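# Move the sample box into the window bench's freezer rack

## Task

Pick up the sample box from the shelved bench beside the door, carry it to the freezer rack on the shelved bench beside the window, and push it fully into a vacant slot. The task fails if the rack ends up off its bench, if any other box is left not fully inside the rack, or if the sample box ever touches the floor. Afterwards the robot must release the box and back away, must not fall or be left leaning, and the result only counts if it stays in place without the robot holding it.

## Robot and tools

ROBOT. A wheeled base carries a lifting column with two six-joint arms, each ending in a two-finger gripper, plus a tilting head. Shoulder height S = 0.90 m + column_m. Folded, as at the start, the robot is 0.73 m long and 0.62 m wide, and its front sits 0.40 m ahead of the column. The base drives straight or turns in place. It cannot move sideways.

FRAMES. The base frame has its origin on the floor under the column, x forward, y left, z up. left_hand and right_hand are reported in this frame. Each is the point where the fingers meet, and the tips reach 8 mm past it. In the hand frame, z runs along the fingers and y across the opening. The odometry frame is the base frame at the start of the scene. Headings are in radians, positive to the left, from -3.142 to 3.142.

execute_actions(actions, cameras). actions is a list holding one action or none. An empty list moves nothing and just returns the state and images. An action may contain:
- base: exactly one relative move, measured from where the base last reported itself. Either {"translate_m": d} with d from -3 to 3 m (forward positive), or {"rotate_rad": d} with d from -3.2 to 3.2 rad (left/counter-clockwise positive). A move needing more than 8.667 s is refused.
- joints: one dictionary of absolute targets keyed by joint name, covering both arms together. Every value is a position to reach, not an offset. Names and ranges:
  - column_m 0 to 0.8 m.
  - head_tilt_rad -0.61 to 1.308 (positive tilts down).
  - left_joint1_rad to left_joint6_rad and right_joint1_rad to right_joint6_rad, in rad: joint1 ±2.879, joint2 0 to 3.141, joint3 0 to 3.019, joint4 -1.692 to 1.57, joint5 ±1.57, joint6 ±2.094.
  - left_gripper_m and right_gripper_m: fingertip gap, 0 (closed) to 0.093 m.
- speeds: optional caps for this action only. translate_m 0.05 to 0.8 m/s, rotate_rad 0.1 to 1 rad/s. The top of each range is the default. Arms are not slowed by this.
A joint you leave out may still be driving toward an earlier target. An unknown key or a value out of range rejects the whole call. cameras is a list drawn from cam_head_left, cam_head_right, cam_left_wrist, cam_right_wrist, nav_camera, all. Leaving it out or null gives every camera, and [] gives none.

wait(seconds): 0 to 10 s with no new command, then the same report as an empty call.
zoom_image(camera, region): region [x0, y0, x1, y1] in pixels of that camera's latest 504x504 image, at most 504 px on a side.
read_manual(section): returns only licence text and moves nothing.
finished_scene(scene): the current scene number. It closes the scene permanently and reports whether the goal holds.

ARM GEOMETRY. Right arm with joint1 = 1.57, or left arm with joint1 = -1.57, and joints 5 and 6 at 0: the arm swings in a vertical plane 0.23 m to that side, pointing forward. Let a = j2 - 0.35, b = 1.05 + j2 - j3, c = b - j4. The hand then sits 0.12 + 0.39 sin a + 0.38 cos b + 0.25 cos c ahead and S + 0.39 cos a - 0.38 sin b - 0.25 sin c high. c = 1.57 means the fingers point straight down. Example: j2, j3, j4 = 0.93, 0.78, 0.14 gives 0.60 m ahead and 0.25 m below S. In practice the hand ends up to about 5 cm lower and nearer the column, or about 12 cm with a heavy or far load. Reach is about 1 m from the shoulder. Below 0.4 m height, the housing blocks a hand nearer than 0.45 m. Avoid moving the arms while column_m is under 0.3. Loads are safest with the fingers down, near 0.4 to 0.6 m ahead. A joint target within about 0.03 rad of the current reading (0.08 rad for joints 2 and 3) may not move the joint at all. For gentle contact, step about 0.05 rad per call.

GRIPPING. The fingers are 7 cm long. To grip, command an opening smaller than the object. A reading that stays at least 0.002 m above the target means something is held, and off_target is then normal.

RESULT LINES.
- base_status and joint_status: how each commanded motion ended. done, off_target, contact_stop (column or base only), time_out, not_followed, or limit_stop_at_motor_heat.
- "joint command not followed" with a cause: a safety check blocked that arm's targets. To clear it, move the joints involved at least 0.05 rad back, move the other arm away, or drive away from the obstacle.
- on_its_own: what happened without a command. "held at" gives the held target, not the actual position.
- joint_positions, left_hand/right_hand (position plus quat_wxyz), base_odometry, base_tilt (degrees, forward/right positive).
- turned_by_wheels vs turned_by_imu: a mismatch of more than about 4% and at least 0.05 rad means the base slipped or hit something.
- motor_effort (wheels, percent, with the peak in brackets), wheel_motors_off, joint torques, motor temperatures, and the picture order.
After any reported stop, the remaining calls in that reply are skipped.

CAMERAS. The head cameras look ahead and down by about head_tilt_rad. The wrist cameras look along the fingers, tilted 0.62 rad toward the hand's +x. nav_camera is low on the front of the base.

AVOID.
- Arms striking or pressing each other. This can end the run.
- Arms pushing against things for a long time, which overheats motors and drops the arm at 100 °C. To ease the push, send the reported positions back as targets.
- Pushing the base into obstacles for about 3 s, which switches the wheel motors off. After a base contact_stop, back up 0.05 m before turning.
- Lowering the column onto something: it stops with contact_stop and won't go down again until raised 0.2 m.
- Table edges catching the column.
- Dropping the box, knocking over the rack or its boxes, and tipping the robot.

Each tool is called by a JSON object that holds its "op" and its "data", one argument or row to a line.

## Session

{"op": "execute_actions", "data": {
  "actions": []
}}

Scene clock: 0.00 s.
Joint torques (N m, as the arm reports them, + toward a larger angle): no reading
Motor temperatures (°C, as the motors report them): left_arm=[26 26 28 28 26 27] | right_arm=[26 27 25 26 25 27]
base_odometry: x=+0.000 y=+0.000 heading=+0.000 (m, m, rad; odometry frame)
turned_by_wheels: +0.000 (rad since the last result)
turned_by_imu: +0.000 (rad since the last result)
base_tilt: forward=+0.6 right=-0.3 (deg)
base_status: not commanded
joint_positions: column_m=+0.554 head_tilt_rad=+0.870 left_joint1_rad=-1.541 left_joint2_rad=+0.901 left_joint3_rad=+0.396 left_joint4_rad=-0.932 left_joint5_rad=-0.040 left_joint6_rad=+0.042 left_gripper_m=+0.095 right_joint1_rad=+1.594 right_joint2_rad=+0.853 right_joint3_rad=+0.438 right_joint4_rad=-1.003 right_joint5_rad=+0.023 right_joint6_rad=-0.009 right_gripper_m=+0.095
joint_status: not commanded
wheel_motors_off: 0
motor_effort: left_wheel=+5 right_wheel=+5 (%)
left_hand: x=+0.1392 y=+0.2376 z=+1.2517 quat_wxyz=(+0.441, -0.015, -0.897, -0.017) (m; base frame)
right_hand: x=+0.1605 y=-0.2245 z=+1.2593 quat_wxyz=(+0.432, +0.018, -0.902, +0.002) (m; base frame)
pictures: cam_head_left, cam_head_right, cam_left_wrist, cam_right_wrist, nav_camera
Images, in order (width x height): cam_head_left 504x504, cam_head_right 504x504, cam_left_wrist 504x504, cam_right_wrist 504x504, nav_camera 504x504.

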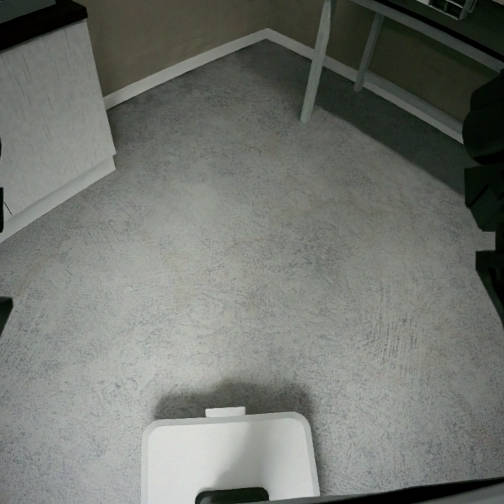

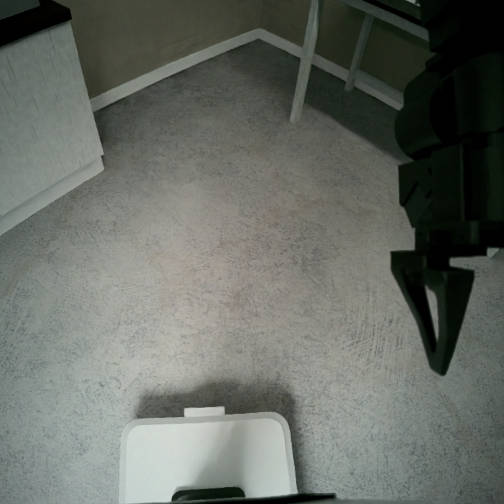

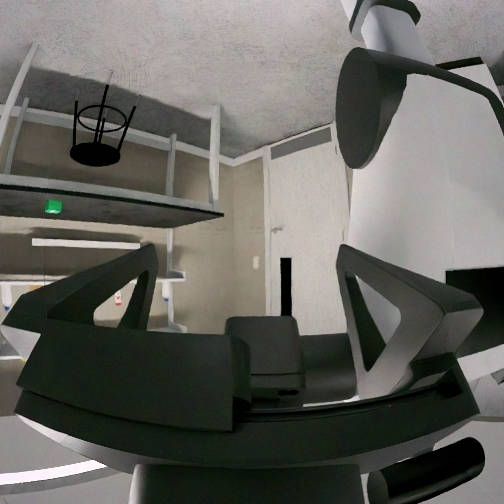

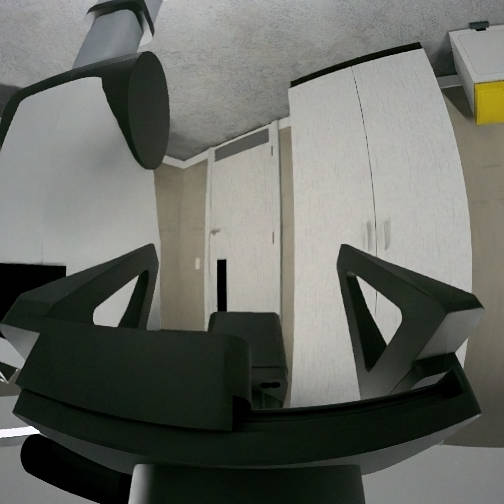

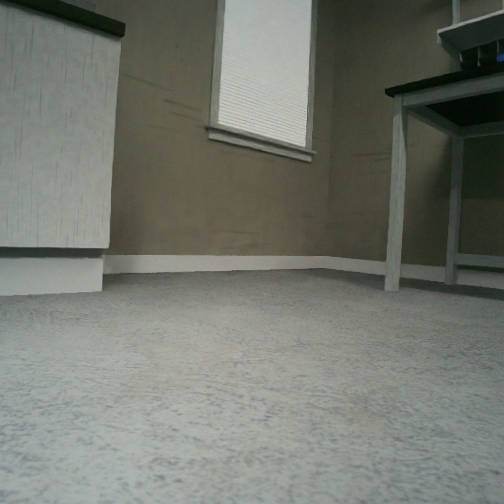

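{"op": "execute_actions", "data": {
  "actions": [
    {"joints": {"head_tilt_rad": 0.3}, "base": {"rotate_rad": -0.6}}
  ],
  "cameras": ["cam_head_left", "cam_head_right", "nav_camera"]
}}

Scene clock: 2.63 s.
Joint torques (N m, as the arm reports them, + toward a larger angle): left_arm=[ 0.44 -8.4  -0.83 -1.54 -0.01  0.07] | right_arm=[ 0.82 -4.77 -0.79 -1.26  0.04 -0.04]
Motor temperatures (°C, as the motors report them): left_arm=[26 26 28 28 26 27] | right_arm=[26 28 25 26 25 27]
base_odometry: x=+0.000 y=+0.000 heading=-0.598 (m, m, rad; odometry frame)
turned_by_wheels: -0.598 (rad since the last result)
turned_by_imu: -0.592 (rad since the last result)
base_tilt: forward=+0.7 right=-0.4 (deg)
base_status: done
joint_positions: column_m=+0.554 head_tilt_rad=+0.319 left_joint1_rad=-1.541 left_joint2_rad=+0.901 left_joint3_rad=+0.396 left_joint4_rad=-0.932 left_joint5_rad=-0.040 left_joint6_rad=+0.042 left_gripper_m=+0.095 right_joint1_rad=+1.594 right_joint2_rad=+0.853 right_joint3_rad=+0.438 right_joint4_rad=-1.003 right_joint5_rad=+0.023 right_joint6_rad=-0.009 right_gripper_m=+0.095
joint_status: all done
wheel_motors_off: 0
motor_effort: left_wheel=+10(44) right_wheel=-11(48) (%)
left_hand: x=+0.1392 y=+0.2376 z=+1.2517 quat_wxyz=(+0.441, -0.015, -0.897, -0.017) (m; base frame)
right_hand: x=+0.1605 y=-0.2245 z=+1.2593 quat_wxyz=(+0.432, +0.018, -0.902, +0.002) (m; base frame)
pictures: cam_head_left, cam_head_right, nav_camera
Images, in order (width x height): cam_head_left 504x504, cam_head_right 504x504, nav_camera 504x504.

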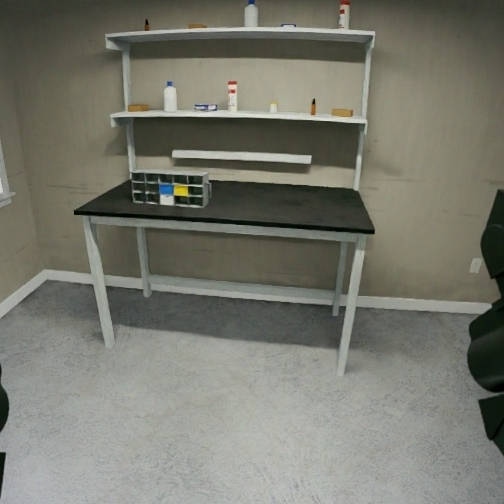

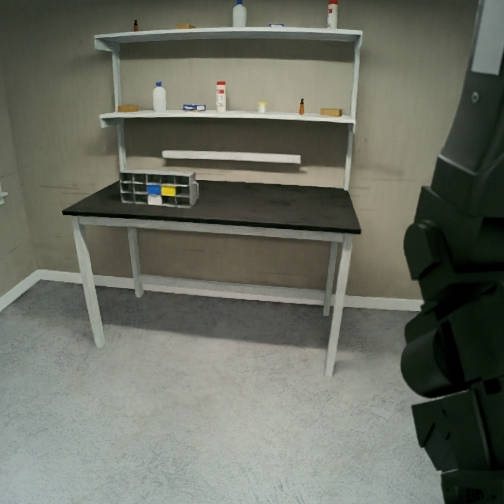

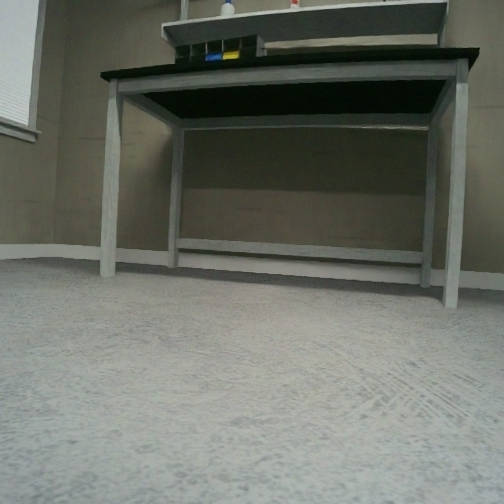

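{"op": "zoom_image", "data": {
  "camera": "cam_head_left",
  "region": [110, 150, 240, 230]
}}

Region (110, 150, 240, 230) of cam_head_left's 504x504 image, scaled by 3.877, with more detail than that image has; it fills the top 310 rows of this view, and the rest is white.

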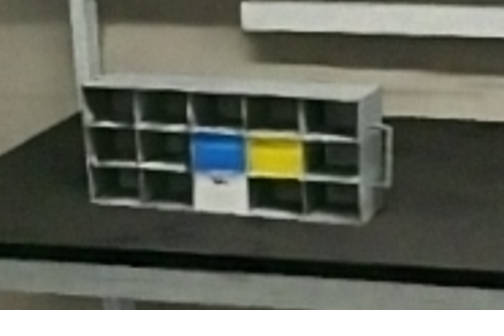

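{"op": "execute_actions", "data": {
  "actions": [
    {"base": {"rotate_rad": 3.0}}
  ],
  "cameras": ["cam_head_left", "nav_camera", "cam_left_wrist", "cam_right_wrist"]
}}

Scene clock: 8.37 s.
Joint torques (N m, as the arm reports them, + toward a larger angle): left_arm=[ 0.56 -8.46 -0.69 -1.54 -0.01  0.08] | right_arm=[ 0.79 -4.9  -0.66 -1.26  0.04 -0.04]
Motor temperatures (°C, as the motors report them): left_arm=[26 26 28 28 26 27] | right_arm=[26 28 25 26 25 27]
base_odometry: x=+0.000 y=+0.000 heading=+2.401 (m, m, rad; odometry frame)
turned_by_wheels: +2.999 (rad since the last result)
turned_by_imu: +2.969 (rad since the last result)
base_tilt: forward=+0.7 right=-0.4 (deg)
base_status: done
joint_positions: column_m=+0.554 head_tilt_rad=+0.319 left_joint1_rad=-1.541 left_joint2_rad=+0.901 left_joint3_rad=+0.396 left_joint4_rad=-0.932 left_joint5_rad=-0.040 left_joint6_rad=+0.042 left_gripper_m=+0.095 right_joint1_rad=+1.594 right_joint2_rad=+0.853 right_joint3_rad=+0.438 right_joint4_rad=-1.003 right_joint5_rad=+0.023 right_joint6_rad=-0.009 right_gripper_m=+0.095
joint_status: not commanded
wheel_motors_off: 0
motor_effort: left_wheel=-11(39) right_wheel=+10(52) (%)
left_hand: x=+0.1392 y=+0.2376 z=+1.2517 quat_wxyz=(+0.441, -0.015, -0.897, -0.017) (m; base frame)
right_hand: x=+0.1605 y=-0.2245 z=+1.2593 quat_wxyz=(+0.432, +0.018, -0.902, +0.002) (m; base frame)
pictures: cam_head_left, cam_left_wrist, cam_right_wrist, nav_camera
Images, in order (width x height): cam_head_left 504x504, cam_left_wrist 504x504, cam_right_wrist 504x504, nav_camera 504x504.

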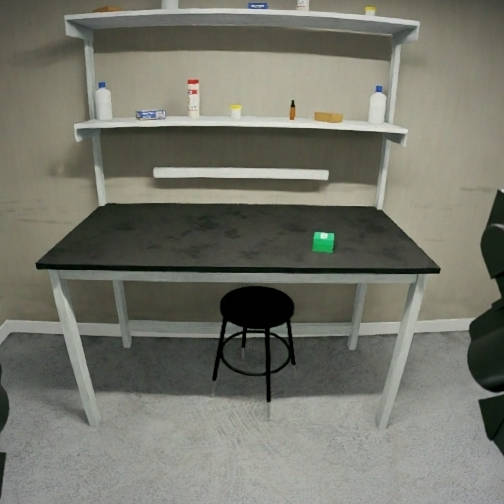

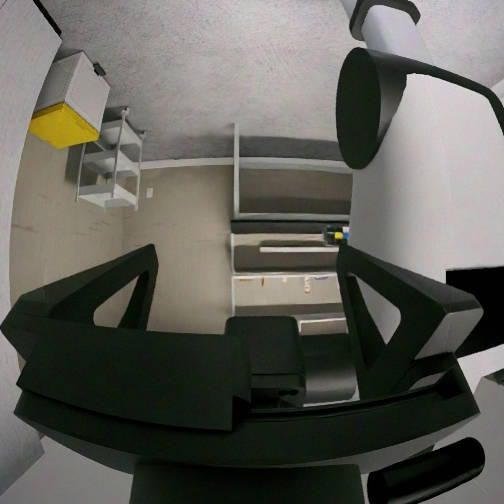

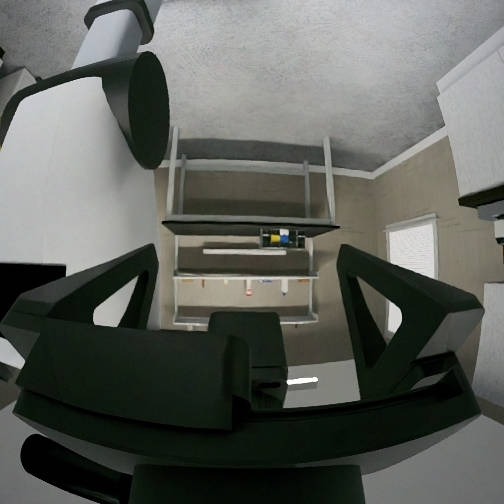

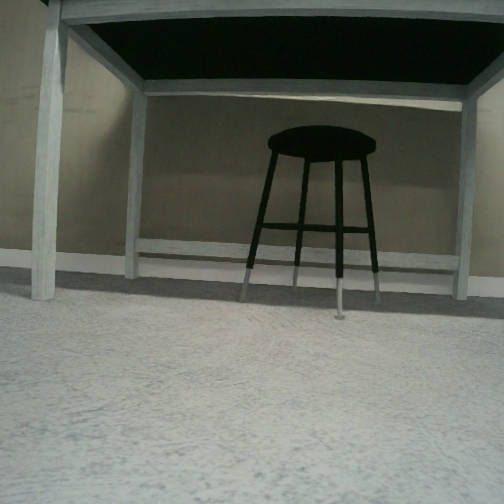

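{"op": "zoom_image", "data": {
  "camera": "cam_head_left",
  "region": [280, 210, 370, 280]
}}

Region (280, 210, 370, 280) of cam_head_left's 504x504 image, scaled by 5.600, with more detail than that image has.

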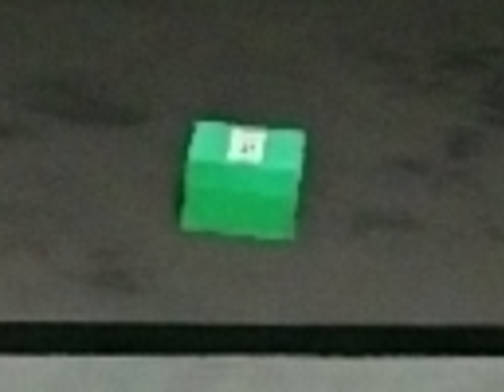

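{"op": "execute_actions", "data": {
  "actions": [
    {"base": {"rotate_rad": -0.42}, "joints": {"right_joint1_rad": 1.57, "right_joint2_rad": 1.55, "right_joint3_rad": 1.01, "right_joint4_rad": 1.14, "right_joint5_rad": 0, "right_joint6_rad": 0, "head_tilt_rad": 0.5}}
  ],
  "cameras": ["cam_head_left"]
}}

{"op": "execute_actions", "data": {
  "actions": [
    {"base": {"translate_m": 0.65}}
  ],
  "cameras": []
}}

{"op": "execute_actions", "data": {
  "actions": [
    {"base": {"rotate_rad": 0.42}}
  ]
}}

Scene clock: 21.83 s.
Joint torques (N m, as the arm reports them, + toward a larger angle): left_arm=[ 0.7  -8.61 -0.78 -1.52 -0.02  0.06] | right_arm=[  1.12 -13.39   1.59   1.94  -0.07   0.  ]
Motor temperatures (°C, as the motors report them): left_arm=[26 26 28 28 26 27] | right_arm=[26 28 25 26 25 27]
base_odometry: x=+0.000 y=+0.000 heading=+1.982 (m, m, rad; odometry frame)
turned_by_wheels: -0.419 (rad since the last result)
turned_by_imu: -0.417 (rad since the last result)
base_tilt: forward=+0.6 right=-0.4 (deg)
base_status: done
joint_positions: column_m=+0.554 head_tilt_rad=+0.504 left_joint1_rad=-1.541 left_joint2_rad=+0.901 left_joint3_rad=+0.396 left_joint4_rad=-0.932 left_joint5_rad=-0.040 left_joint6_rad=+0.042 left_gripper_m=+0.095 right_joint1_rad=+1.570 right_joint2_rad=+1.561 right_joint3_rad=+1.006 right_joint4_rad=+1.123 right_joint5_rad=+0.003 right_joint6_rad=-0.004 right_gripper_m=+0.095
joint_status: all done
wheel_motors_off: 0
motor_effort: left_wheel=+8(31) right_wheel=-7(32) (%)
left_hand: x=+0.1392 y=+0.2376 z=+1.2517 quat_wxyz=(+0.441, -0.015, -0.897, -0.017) (m; base frame)
right_hand: x=+0.6906 y=-0.2265 z=+1.0948 quat_wxyz=(-0.519, +0.001, -0.855, +0.003) (m; base frame)
pictures: cam_head_left
Images, in order (width x height): cam_head_left 504x504.

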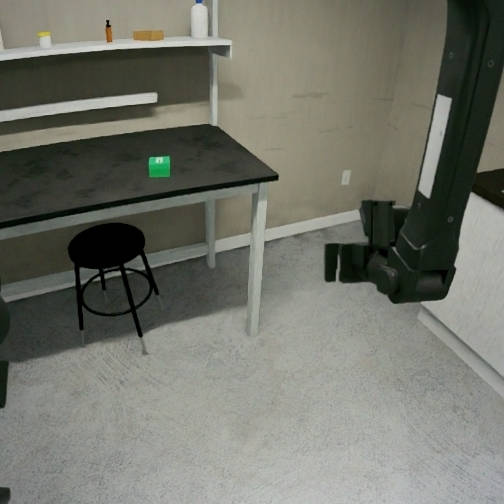

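Scene clock: 24.63 s.
Joint torques (N m, as the arm reports them, + toward a larger angle): left_arm=[ 0.39 -8.8  -0.83 -1.5  -0.02  0.06] | right_arm=[  0.59 -13.12   1.16   1.89  -0.08   0.  ]
Motor temperatures (°C, as the motors report them): left_arm=[26 26 28 28 26 27] | right_arm=[26 28 25 26 25 27]
base_odometry: x=-0.260 y=+0.596 heading=+1.983 (m, m, rad; odometry frame)
turned_by_wheels: +0.001 (rad since the last result)
turned_by_imu: -0.001 (rad since the last result)
base_tilt: forward=+0.7 right=-0.3 (deg)
base_status: done
joint_positions: column_m=+0.554 head_tilt_rad=+0.504 left_joint1_rad=-1.541 left_joint2_rad=+0.901 left_joint3_rad=+0.398 left_joint4_rad=-0.932 left_joint5_rad=-0.040 left_joint6_rad=+0.042 left_gripper_m=+0.095 right_joint1_rad=+1.570 right_joint2_rad=+1.561 right_joint3_rad=+1.009 right_joint4_rad=+1.123 right_joint5_rad=+0.003 right_joint6_rad=-0.004 right_gripper_m=+0.095
joint_status: not commanded
wheel_motors_off: 0
motor_effort: left_wheel=+3(88) right_wheel=-1(64) (%)
left_hand: x=+0.1402 y=+0.2376 z=+1.2513 quat_wxyz=(+0.440, -0.015, -0.897, -0.017) (m; base frame)
right_hand: x=+0.6926 y=-0.2265 z=+1.0960 quat_wxyz=(-0.521, +0.001, -0.854, +0.003) (m; base frame)
pictures: none
No camera images: the call's "cameras" was empty. Leave "cameras" out to get every camera's image.

Scene clock: 26.73 s.
Joint torques (N m, as the arm reports them, + toward a larger angle): left_arm=[ 0.49 -8.62 -0.9  -1.47  0.    0.07] | right_arm=[  0.41 -13.62   1.15   1.94  -0.07   0.  ]
Motor temperatures (°C, as the motors report them): left_arm=[26 26 28 28 26 27] | right_arm=[26 28 25 26 25 27]
base_odometry: x=-0.261 y=+0.596 heading=+2.401 (m, m, rad; odometry frame)
turned_by_wheels: +0.418 (rad since the last result)
turned_by_imu: +0.412 (rad since the last result)
base_tilt: forward=+0.6 right=-0.4 (deg)
base_status: done
joint_positions: column_m=+0.554 head_tilt_rad=+0.504 left_joint1_rad=-1.541 left_joint2_rad=+0.901 left_joint3_rad=+0.398 left_joint4_rad=-0.932 left_joint5_rad=-0.040 left_joint6_rad=+0.042 left_gripper_m=+0.095 right_joint1_rad=+1.570 right_joint2_rad=+1.561 right_joint3_rad=+1.009 right_joint4_rad=+1.123 right_joint5_rad=+0.003 right_joint6_rad=-0.004 right_gripper_m=+0.095
joint_status: not commanded
wheel_motors_off: 0
motor_effort: left_wheel=-9(80) right_wheel=+6(47) (%)
left_hand: x=+0.1402 y=+0.2376 z=+1.2513 quat_wxyz=(+0.440, -0.015, -0.897, -0.017) (m; base frame)
right_hand: x=+0.6926 y=-0.2268 z=+1.0960 quat_wxyz=(-0.521, +0.001, -0.854, +0.003) (m; base frame)
pictures: cam_head_left, cam_head_right, cam_left_wrist, cam_right_wrist, nav_camera
Images, in order (width x height): cam_head_left 504x504, cam_head_right 504x504, cam_left_wrist 504x504, cam_right_wrist 504x504, nav_camera 504x504.

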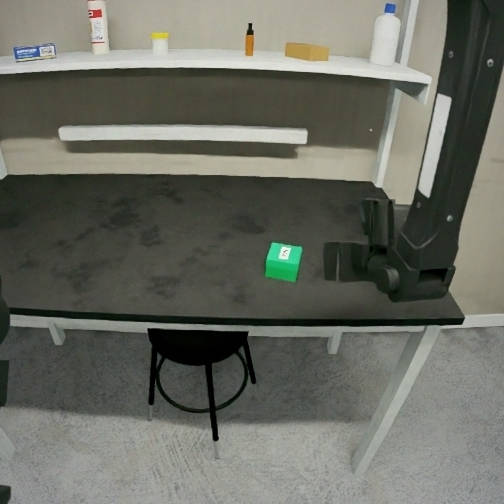

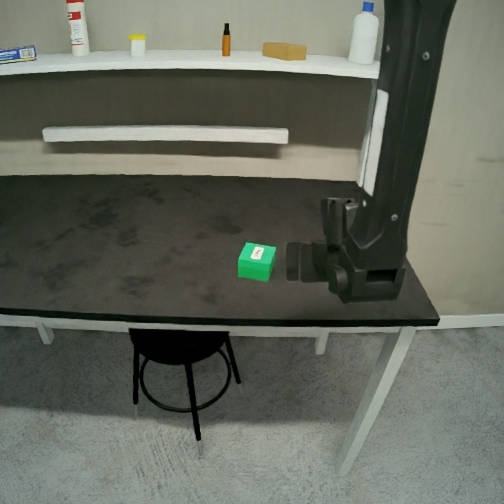

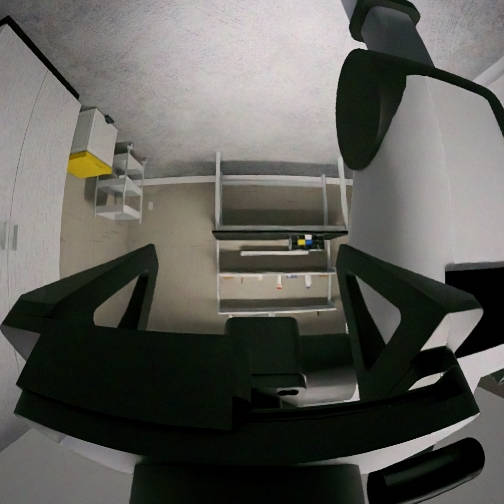

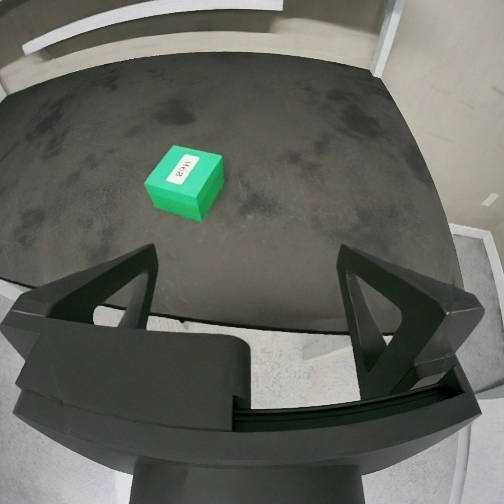

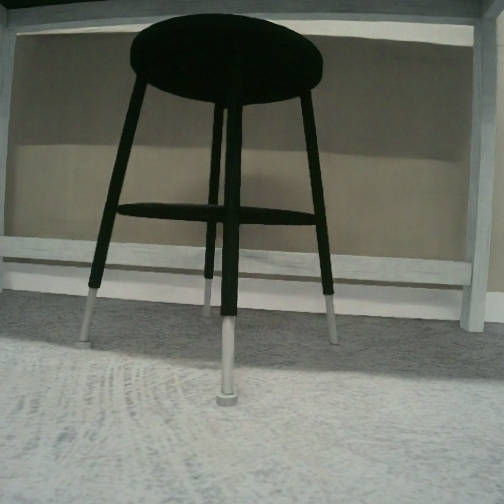

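{"op": "zoom_image", "data": {
  "camera": "cam_head_left",
  "region": [230, 210, 370, 330]
}}

{"op": "zoom_image", "data": {
  "camera": "cam_right_wrist",
  "region": [110, 120, 290, 260]
}}

Region (230, 210, 370, 330) of cam_head_left's 504x504 image, scaled by 3.600, with more detail than that image has; it fills the top 432 rows of this view, and the rest is white.

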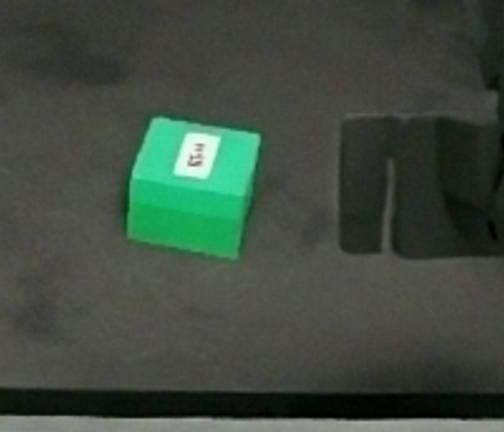

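Region (110, 120, 290, 260) of cam_right_wrist's 504x504 image, scaled by 2.800, with more detail than that image has.

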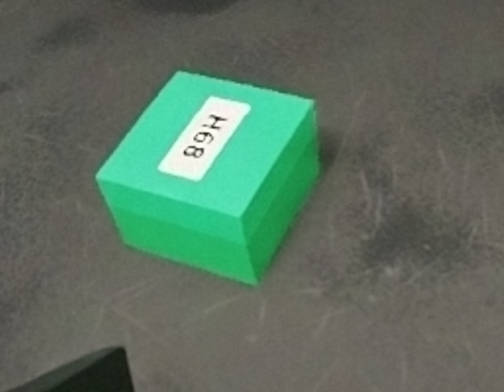

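{"op": "execute_actions", "data": {
  "actions": [
    {"base": {"translate_m": -0.15}, "joints": {"right_joint1_rad": 1.57, "right_joint2_rad": 0.87, "right_joint3_rad": 0.42, "right_joint4_rad": -0.95, "left_joint1_rad": -1.57, "left_joint2_rad": 1.55, "left_joint3_rad": 1.01, "left_joint4_rad": 1.14, "left_joint5_rad": 0, "left_joint6_rad": 0}}
  ],
  "cameras": []
}}

{"op": "execute_actions", "data": {
  "actions": [
    {"base": {"rotate_rad": -0.35}, "joints": {"head_tilt_rad": 0.6}}
  ],
  "cameras": ["cam_head_left", "cam_left_wrist"]
}}

Scene clock: 35.40 s.
Joint torques (N m, as the arm reports them, + toward a larger angle): left_arm=[ -0.61 -19.96   2.17   3.18   0.15  -0.01] | right_arm=[ 0.79 -5.21 -0.7  -1.56 -0.08  0.01]
Motor temperatures (°C, as the motors report them): left_arm=[26 26 28 28 26 27] | right_arm=[26 29 26 26 25 27]
base_odometry: x=-0.150 y=+0.495 heading=+2.403 (m, m, rad; odometry frame)
turned_by_wheels: +0.002 (rad since the last result)
turned_by_imu: +0.001 (rad since the last result)
base_tilt: forward=+0.6 right=-0.4 (deg)
base_status: done
joint_positions: column_m=+0.554 head_tilt_rad=+0.505 left_joint1_rad=-1.561 left_joint2_rad=+1.560 left_joint3_rad=+1.003 left_joint4_rad=+1.121 left_joint5_rad=-0.003 left_joint6_rad=+0.008 left_gripper_m=+0.095 right_joint1_rad=+1.570 right_joint2_rad=+0.877 right_joint3_rad=+0.416 right_joint4_rad=-0.937 right_joint5_rad=+0.003 right_joint6_rad=-0.004 right_gripper_m=+0.095
joint_status: all done
wheel_motors_off: 0
motor_effort: left_wheel=+2(74) right_wheel=-3(71) (%)
left_hand: x=+0.6893 y=+0.2314 z=+1.0946 quat_wxyz=(-0.517, -0.003, -0.856, -0.009) (m; base frame)
right_hand: x=+0.1537 y=-0.2263 z=+1.2495 quat_wxyz=(+0.424, +0.002, -0.906, +0.001) (m; base frame)
pictures: none
No camera images: the call's "cameras" was empty. Leave "cameras" out to get every camera's image.

Scene clock: 37.47 s.
Joint torques (N m, as the arm reports them, + toward a larger angle): left_arm=[ -0.05 -19.74   2.21   3.19   0.14  -0.03] | right_arm=[ 0.82 -5.16 -0.78 -1.56 -0.07  0.  ]
Motor temperatures (°C, as the motors report them): left_arm=[26 26 28 28 26 27] | right_arm=[26 29 26 26 25 27]
base_odometry: x=-0.150 y=+0.495 heading=+2.055 (m, m, rad; odometry frame)
turned_by_wheels: -0.348 (rad since the last result)
turned_by_imu: -0.343 (rad since the last result)
base_tilt: forward=+0.7 right=-0.4 (deg)
base_status: done
joint_positions: column_m=+0.554 head_tilt_rad=+0.603 left_joint1_rad=-1.564 left_joint2_rad=+1.560 left_joint3_rad=+1.003 left_joint4_rad=+1.121 left_joint5_rad=-0.003 left_joint6_rad=+0.008 left_gripper_m=+0.095 right_joint1_rad=+1.570 right_joint2_rad=+0.877 right_joint3_rad=+0.416 right_joint4_rad=-0.937 right_joint5_rad=+0.003 right_joint6_rad=-0.004 right_gripper_m=+0.095
joint_status: all done
wheel_motors_off: 0
motor_effort: left_wheel=+7(78) right_wheel=-8(50) (%)
left_hand: x=+0.6893 y=+0.2293 z=+1.0946 quat_wxyz=(-0.517, -0.003, -0.856, -0.007) (m; base frame)
right_hand: x=+0.1537 y=-0.2263 z=+1.2495 quat_wxyz=(+0.424, +0.002, -0.906, +0.001) (m; base frame)
pictures: cam_head_left, cam_left_wrist
Images, in order (width x height): cam_head_left 504x504, cam_left_wrist 504x504.

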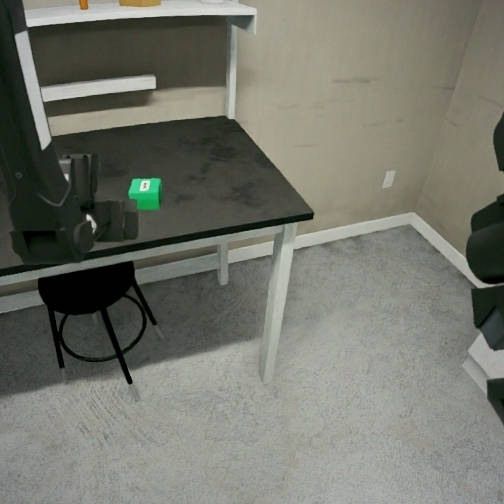

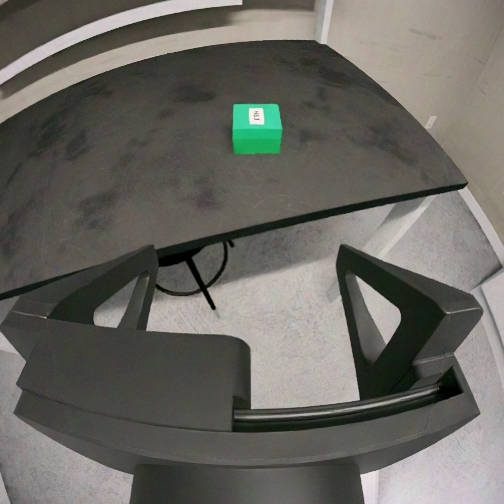

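{"op": "zoom_image", "data": {
  "camera": "cam_left_wrist",
  "region": [200, 80, 320, 180]
}}

Region (200, 80, 320, 180) of cam_left_wrist's 504x504 image, scaled by 4.200, with more detail than that image has.

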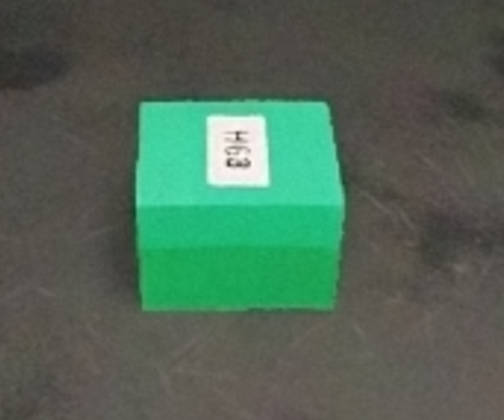

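{"op": "execute_actions", "data": {
  "actions": [
    {"base": {"rotate_rad": -0.017}, "joints": {"column_m": 0.45}}
  ],
  "cameras": ["cam_left_wrist"]
}}

{"op": "execute_actions", "data": {
  "actions": [
    {"base": {"translate_m": 0.2}}
  ],
  "cameras": ["cam_head_left", "cam_left_wrist"]
}}

Scene clock: 41.43 s.
Joint torques (N m, as the arm reports them, + toward a larger angle): left_arm=[  0.01 -19.98   2.2    3.18   0.15  -0.04] | right_arm=[ 0.75 -5.15 -0.85 -1.54 -0.07  0.  ]
Motor temperatures (°C, as the motors report them): left_arm=[26 27 28 28 26 27] | right_arm=[26 29 25 26 25 27]
base_odometry: x=-0.149 y=+0.494 heading=+2.041 (m, m, rad; odometry frame)
turned_by_wheels: -0.015 (rad since the last result)
turned_by_imu: -0.015 (rad since the last result)
base_tilt: forward=+0.6 right=-0.4 (deg)
base_status: done
joint_positions: column_m=+0.450 head_tilt_rad=+0.604 left_joint1_rad=-1.566 left_joint2_rad=+1.560 left_joint3_rad=+1.003 left_joint4_rad=+1.121 left_joint5_rad=-0.003 left_joint6_rad=+0.008 left_gripper_m=+0.095 right_joint1_rad=+1.570 right_joint2_rad=+0.877 right_joint3_rad=+0.416 right_joint4_rad=-0.937 right_joint5_rad=+0.003 right_joint6_rad=-0.004 right_gripper_m=+0.095
joint_status: all done
wheel_motors_off: 0
motor_effort: left_wheel=+10(47) right_wheel=-11(29) (%)
left_hand: x=+0.6893 y=+0.2278 z=+0.9905 quat_wxyz=(-0.517, -0.003, -0.856, -0.006) (m; base frame)
right_hand: x=+0.1537 y=-0.2263 z=+1.1454 quat_wxyz=(+0.424, +0.002, -0.906, +0.001) (m; base frame)
pictures: cam_left_wrist
Images, in order (width x height): cam_left_wrist 504x504.

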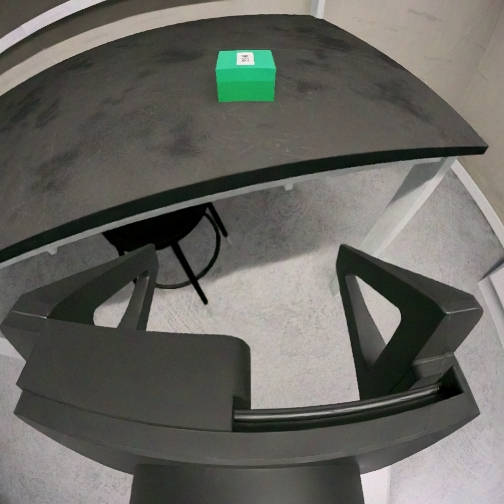

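Scene clock: 43.40 s.
Joint torques (N m, as the arm reports them, + toward a larger angle): left_arm=[ -0.66 -19.74   2.03   3.2    0.13  -0.01] | right_arm=[ 0.74 -5.06 -1.08 -1.54 -0.08  0.  ]
Motor temperatures (°C, as the motors report them): left_arm=[26 27 28 28 26 27] | right_arm=[26 29 25 26 25 27]
base_odometry: x=-0.240 y=+0.673 heading=+2.039 (m, m, rad; odometry frame)
turned_by_wheels: -0.002 (rad since the last result)
turned_by_imu: -0.003 (rad since the last result)
base_tilt: forward=+0.6 right=-0.4 (deg)
base_status: done
joint_positions: column_m=+0.450 head_tilt_rad=+0.604 left_joint1_rad=-1.566 left_joint2_rad=+1.559 left_joint3_rad=+1.007 left_joint4_rad=+1.122 left_joint5_rad=-0.003 left_joint6_rad=+0.008 left_gripper_m=+0.095 right_joint1_rad=+1.570 right_joint2_rad=+0.877 right_joint3_rad=+0.420 right_joint4_rad=-0.937 right_joint5_rad=+0.003 right_joint6_rad=-0.004 right_gripper_m=+0.095
joint_status: not commanded
wheel_motors_off: 0
motor_effort: left_wheel=-3(81) right_wheel=+2(70) (%)
left_hand: x=+0.6920 y=+0.2278 z=+0.9923 quat_wxyz=(-0.520, -0.003, -0.854, -0.006) (m; base frame)
right_hand: x=+0.1563 y=-0.2263 z=+1.1446 quat_wxyz=(+0.422, +0.002, -0.907, +0.001) (m; base frame)
pictures: cam_head_left, cam_left_wrist
Images, in order (width x height): cam_head_left 504x504, cam_left_wrist 504x504.

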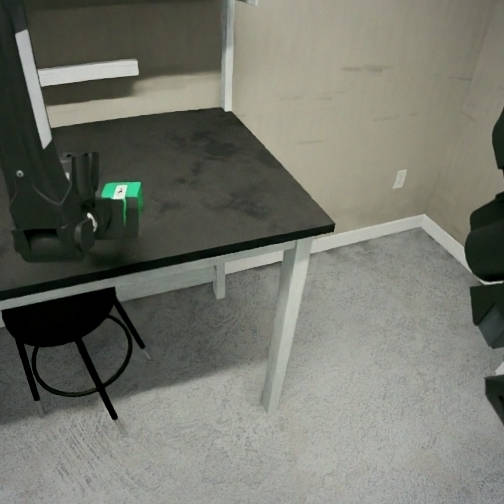

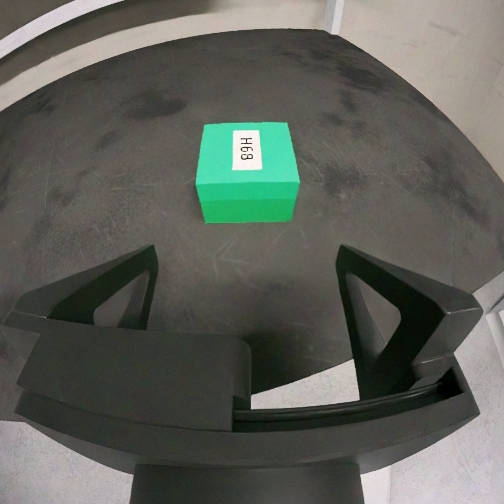

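{"op": "execute_actions", "data": {
  "actions": [
    {"joints": {"column_m": 0.4}}
  ],
  "cameras": ["cam_left_wrist"]
}}

{"op": "execute_actions", "data": {
  "actions": [
    {"base": {"translate_m": 0.07}, "speeds": {"translate_m": 0.15}}
  ],
  "cameras": ["cam_head_left", "cam_left_wrist"]
}}

Scene clock: 46.40 s.
Joint torques (N m, as the arm reports them, + toward a larger angle): left_arm=[  0.35 -20.66   1.86   3.17   0.14  -0.03] | right_arm=[ 0.76 -5.13 -1.22 -1.55 -0.07  0.01]
Motor temperatures (°C, as the motors report them): left_arm=[26 27 28 28 26 27] | right_arm=[26 28 25 26 25 27]
base_odometry: x=-0.240 y=+0.673 heading=+2.039 (m, m, rad; odometry frame)
turned_by_wheels: +0.000 (rad since the last result)
turned_by_imu: -0.001 (rad since the last result)
base_tilt: forward=+0.6 right=-0.3 (deg)
base_status: not commanded
joint_positions: column_m=+0.400 head_tilt_rad=+0.604 left_joint1_rad=-1.566 left_joint2_rad=+1.559 left_joint3_rad=+1.007 left_joint4_rad=+1.122 left_joint5_rad=-0.003 left_joint6_rad=+0.008 left_gripper_m=+0.095 right_joint1_rad=+1.570 right_joint2_rad=+0.877 right_joint3_rad=+0.420 right_joint4_rad=-0.937 right_joint5_rad=+0.003 right_joint6_rad=-0.004 right_gripper_m=+0.095
joint_status: all done
wheel_motors_off: 0
motor_effort: left_wheel=-3(2) right_wheel=+1(1) (%)
left_hand: x=+0.6920 y=+0.2278 z=+0.9423 quat_wxyz=(-0.520, -0.003, -0.854, -0.006) (m; base frame)
right_hand: x=+0.1563 y=-0.2263 z=+1.0946 quat_wxyz=(+0.422, +0.002, -0.907, +0.001) (m; base frame)
pictures: cam_left_wrist
Images, in order (width x height): cam_left_wrist 504x504.

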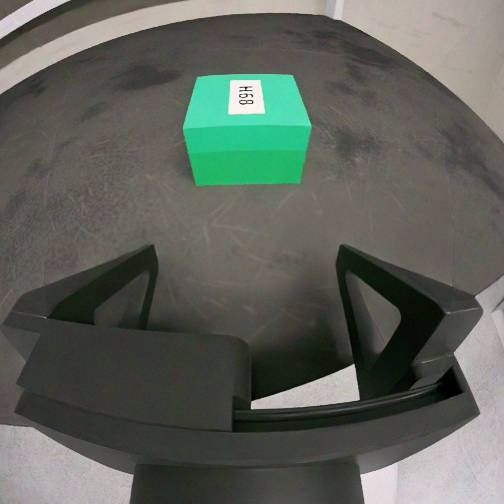

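Scene clock: 47.87 s.
Joint torques (N m, as the arm reports them, + toward a larger angle): left_arm=[ -0.03 -19.67   1.74   3.19   0.13  -0.01] | right_arm=[ 0.75 -5.15 -1.11 -1.52 -0.07  0.  ]
Motor temperatures (°C, as the motors report them): left_arm=[26 27 28 28 26 27] | right_arm=[26 28 25 26 25 27]
base_odometry: x=-0.272 y=+0.735 heading=+2.038 (m, m, rad; odometry frame)
turned_by_wheels: -0.001 (rad since the last result)
turned_by_imu: -0.002 (rad since the last result)
base_tilt: forward=+0.6 right=-0.4 (deg)
base_status: done
joint_positions: column_m=+0.400 head_tilt_rad=+0.604 left_joint1_rad=-1.566 left_joint2_rad=+1.559 left_joint3_rad=+1.008 left_joint4_rad=+1.122 left_joint5_rad=-0.003 left_joint6_rad=+0.008 left_gripper_m=+0.095 right_joint1_rad=+1.570 right_joint2_rad=+0.876 right_joint3_rad=+0.420 right_joint4_rad=-0.938 right_joint5_rad=+0.003 right_joint6_rad=-0.004 right_gripper_m=+0.095
joint_status: not commanded
wheel_motors_off: 0
motor_effort: left_wheel=-2(41) right_wheel=+2(42) (%)
left_hand: x=+0.6923 y=+0.2278 z=+0.9424 quat_wxyz=(-0.520, -0.003, -0.854, -0.006) (m; base frame)
right_hand: x=+0.1563 y=-0.2263 z=+1.0948 quat_wxyz=(+0.421, +0.002, -0.907, +0.001) (m; base frame)
pictures: cam_head_left, cam_left_wrist
Images, in order (width x height): cam_head_left 504x504, cam_left_wrist 504x504.

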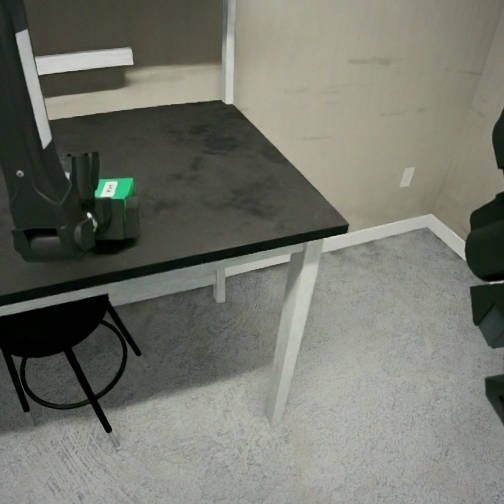

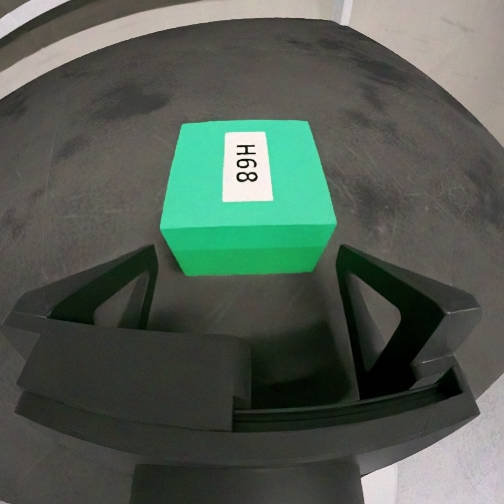

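{"op": "execute_actions", "data": {
  "actions": [
    {"base": {"translate_m": 0.033}, "speeds": {"translate_m": 0.1}}
  ],
  "cameras": ["cam_left_wrist"]
}}

Scene clock: 49.53 s.
Joint torques (N m, as the arm reports them, + toward a larger angle): left_arm=[ -0.54 -19.62   1.73   3.16   0.15  -0.02] | right_arm=[ 0.77 -5.14 -1.05 -1.47 -0.07  0.  ]
Motor temperatures (°C, as the motors report them): left_arm=[26 27 28 28 26 27] | right_arm=[26 28 25 26 25 27]
base_odometry: x=-0.286 y=+0.765 heading=+2.037 (m, m, rad; odometry frame)
turned_by_wheels: -0.001 (rad since the last result)
turned_by_imu: -0.001 (rad since the last result)
base_tilt: forward=+0.6 right=-0.4 (deg)
base_status: done
joint_positions: column_m=+0.400 head_tilt_rad=+0.604 left_joint1_rad=-1.566 left_joint2_rad=+1.559 left_joint3_rad=+1.008 left_joint4_rad=+1.122 left_joint5_rad=-0.003 left_joint6_rad=+0.008 left_gripper_m=+0.095 right_joint1_rad=+1.570 right_joint2_rad=+0.876 right_joint3_rad=+0.421 right_joint4_rad=-0.938 right_joint5_rad=+0.003 right_joint6_rad=-0.004 right_gripper_m=+0.095
joint_status: not commanded
wheel_motors_off: 0
motor_effort: left_wheel=+0(39) right_wheel=+0(32) (%)
left_hand: x=+0.6925 y=+0.2278 z=+0.9425 quat_wxyz=(-0.520, -0.003, -0.854, -0.006) (m; base frame)
right_hand: x=+0.1567 y=-0.2263 z=+1.0948 quat_wxyz=(+0.421, +0.002, -0.907, +0.001) (m; base frame)
pictures: cam_left_wrist
Images, in order (width x height): cam_left_wrist 504x504.

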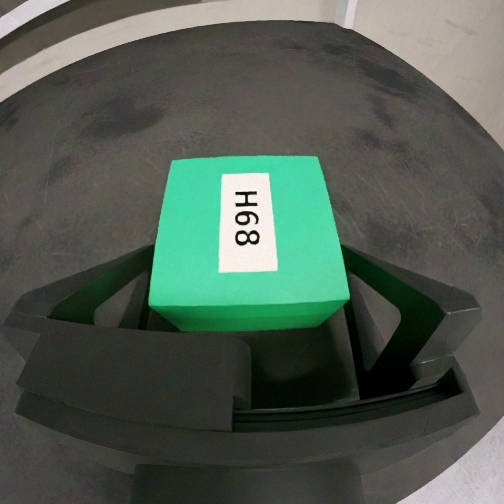

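{"op": "execute_actions", "data": {
  "actions": [
    {"joints": {"left_gripper_m": 0.06}}
  ],
  "cameras": ["cam_left_wrist"]
}}

{"op": "execute_actions", "data": {
  "actions": [
    {"joints": {"column_m": 0.5}}
  ],
  "cameras": ["cam_left_wrist", "cam_head_left"]
}}

Scene clock: 50.40 s.
Joint torques (N m, as the arm reports them, + toward a larger angle): left_arm=[  0.   -19.89   1.79   3.22   0.12  -0.03] | right_arm=[ 0.72 -5.2  -1.3  -1.52 -0.07  0.  ]
Motor temperatures (°C, as the motors report them): left_arm=[26 27 28 28 26 27] | right_arm=[26 28 25 26 25 27]
base_odometry: x=-0.286 y=+0.765 heading=+2.037 (m, m, rad; odometry frame)
turned_by_wheels: +0.000 (rad since the last result)
turned_by_imu: +0.000 (rad since the last result)
base_tilt: forward=+0.6 right=-0.3 (deg)
base_status: not commanded
joint_positions: column_m=+0.400 head_tilt_rad=+0.604 left_joint1_rad=-1.566 left_joint2_rad=+1.559 left_joint3_rad=+1.008 left_joint4_rad=+1.122 left_joint5_rad=-0.002 left_joint6_rad=+0.008 left_gripper_m=+0.076 right_joint1_rad=+1.570 right_joint2_rad=+0.876 right_joint3_rad=+0.421 right_joint4_rad=-0.938 right_joint5_rad=+0.003 right_joint6_rad=-0.004 right_gripper_m=+0.095
joint_status: left_gripper_m off_target (ended at +0.076, target +0.060)
wheel_motors_off: 0
motor_effort: left_wheel=-1(1) right_wheel=+2(1) (%)
left_hand: x=+0.6925 y=+0.2277 z=+0.9425 quat_wxyz=(-0.520, -0.003, -0.854, -0.005) (m; base frame)
right_hand: x=+0.1567 y=-0.2263 z=+1.0948 quat_wxyz=(+0.421, +0.002, -0.907, +0.001) (m; base frame)
pictures: cam_left_wrist
Images, in order (width x height): cam_left_wrist 504x504.

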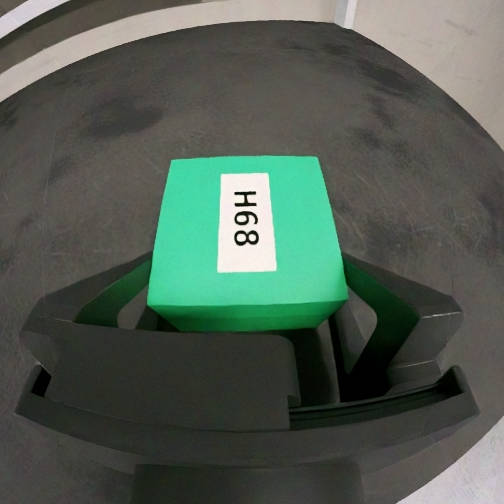

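Scene clock: 52.30 s.
Joint torques (N m, as the arm reports them, + toward a larger angle): left_arm=[ -0.18 -19.99   1.88   3.24   0.11  -0.02] | right_arm=[ 0.77 -5.02 -1.15 -1.51 -0.07  0.  ]
Motor temperatures (°C, as the motors report them): left_arm=[26 27 28 28 26 27] | right_arm=[26 28 25 26 25 27]
base_odometry: x=-0.286 y=+0.765 heading=+2.037 (m, m, rad; odometry frame)
turned_by_wheels: +0.000 (rad since the last result)
turned_by_imu: +0.000 (rad since the last result)
base_tilt: forward=+0.6 right=-0.4 (deg)
base_status: not commanded
joint_positions: column_m=+0.500 head_tilt_rad=+0.604 left_joint1_rad=-1.566 left_joint2_rad=+1.559 left_joint3_rad=+1.008 left_joint4_rad=+1.122 left_joint5_rad=-0.002 left_joint6_rad=+0.008 left_gripper_m=+0.076 right_joint1_rad=+1.570 right_joint2_rad=+0.876 right_joint3_rad=+0.421 right_joint4_rad=-0.938 right_joint5_rad=+0.003 right_joint6_rad=-0.004 right_gripper_m=+0.095
joint_status: all done
wheel_motors_off: 0
motor_effort: left_wheel=-1(3) right_wheel=+2(3) (%)
left_hand: x=+0.6925 y=+0.2277 z=+1.0424 quat_wxyz=(-0.520, -0.003, -0.854, -0.005) (m; base frame)
right_hand: x=+0.1567 y=-0.2263 z=+1.1946 quat_wxyz=(+0.421, +0.002, -0.907, +0.001) (m; base frame)
pictures: cam_head_left, cam_left_wrist
Images, in order (width x height): cam_head_left 504x504, cam_left_wrist 504x504.

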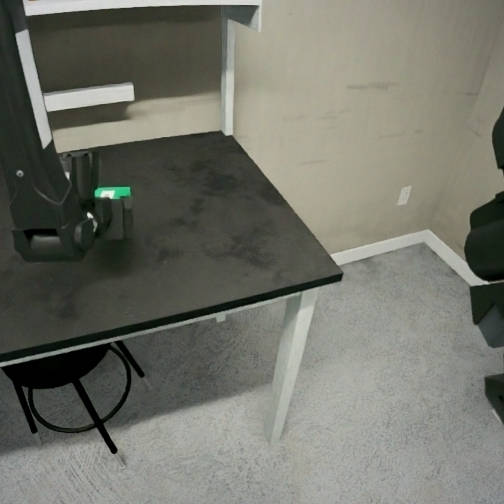

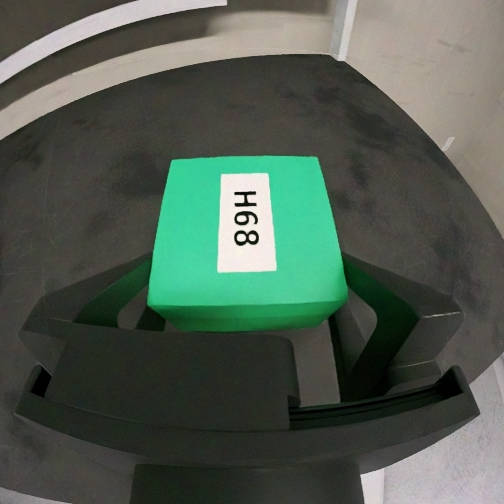

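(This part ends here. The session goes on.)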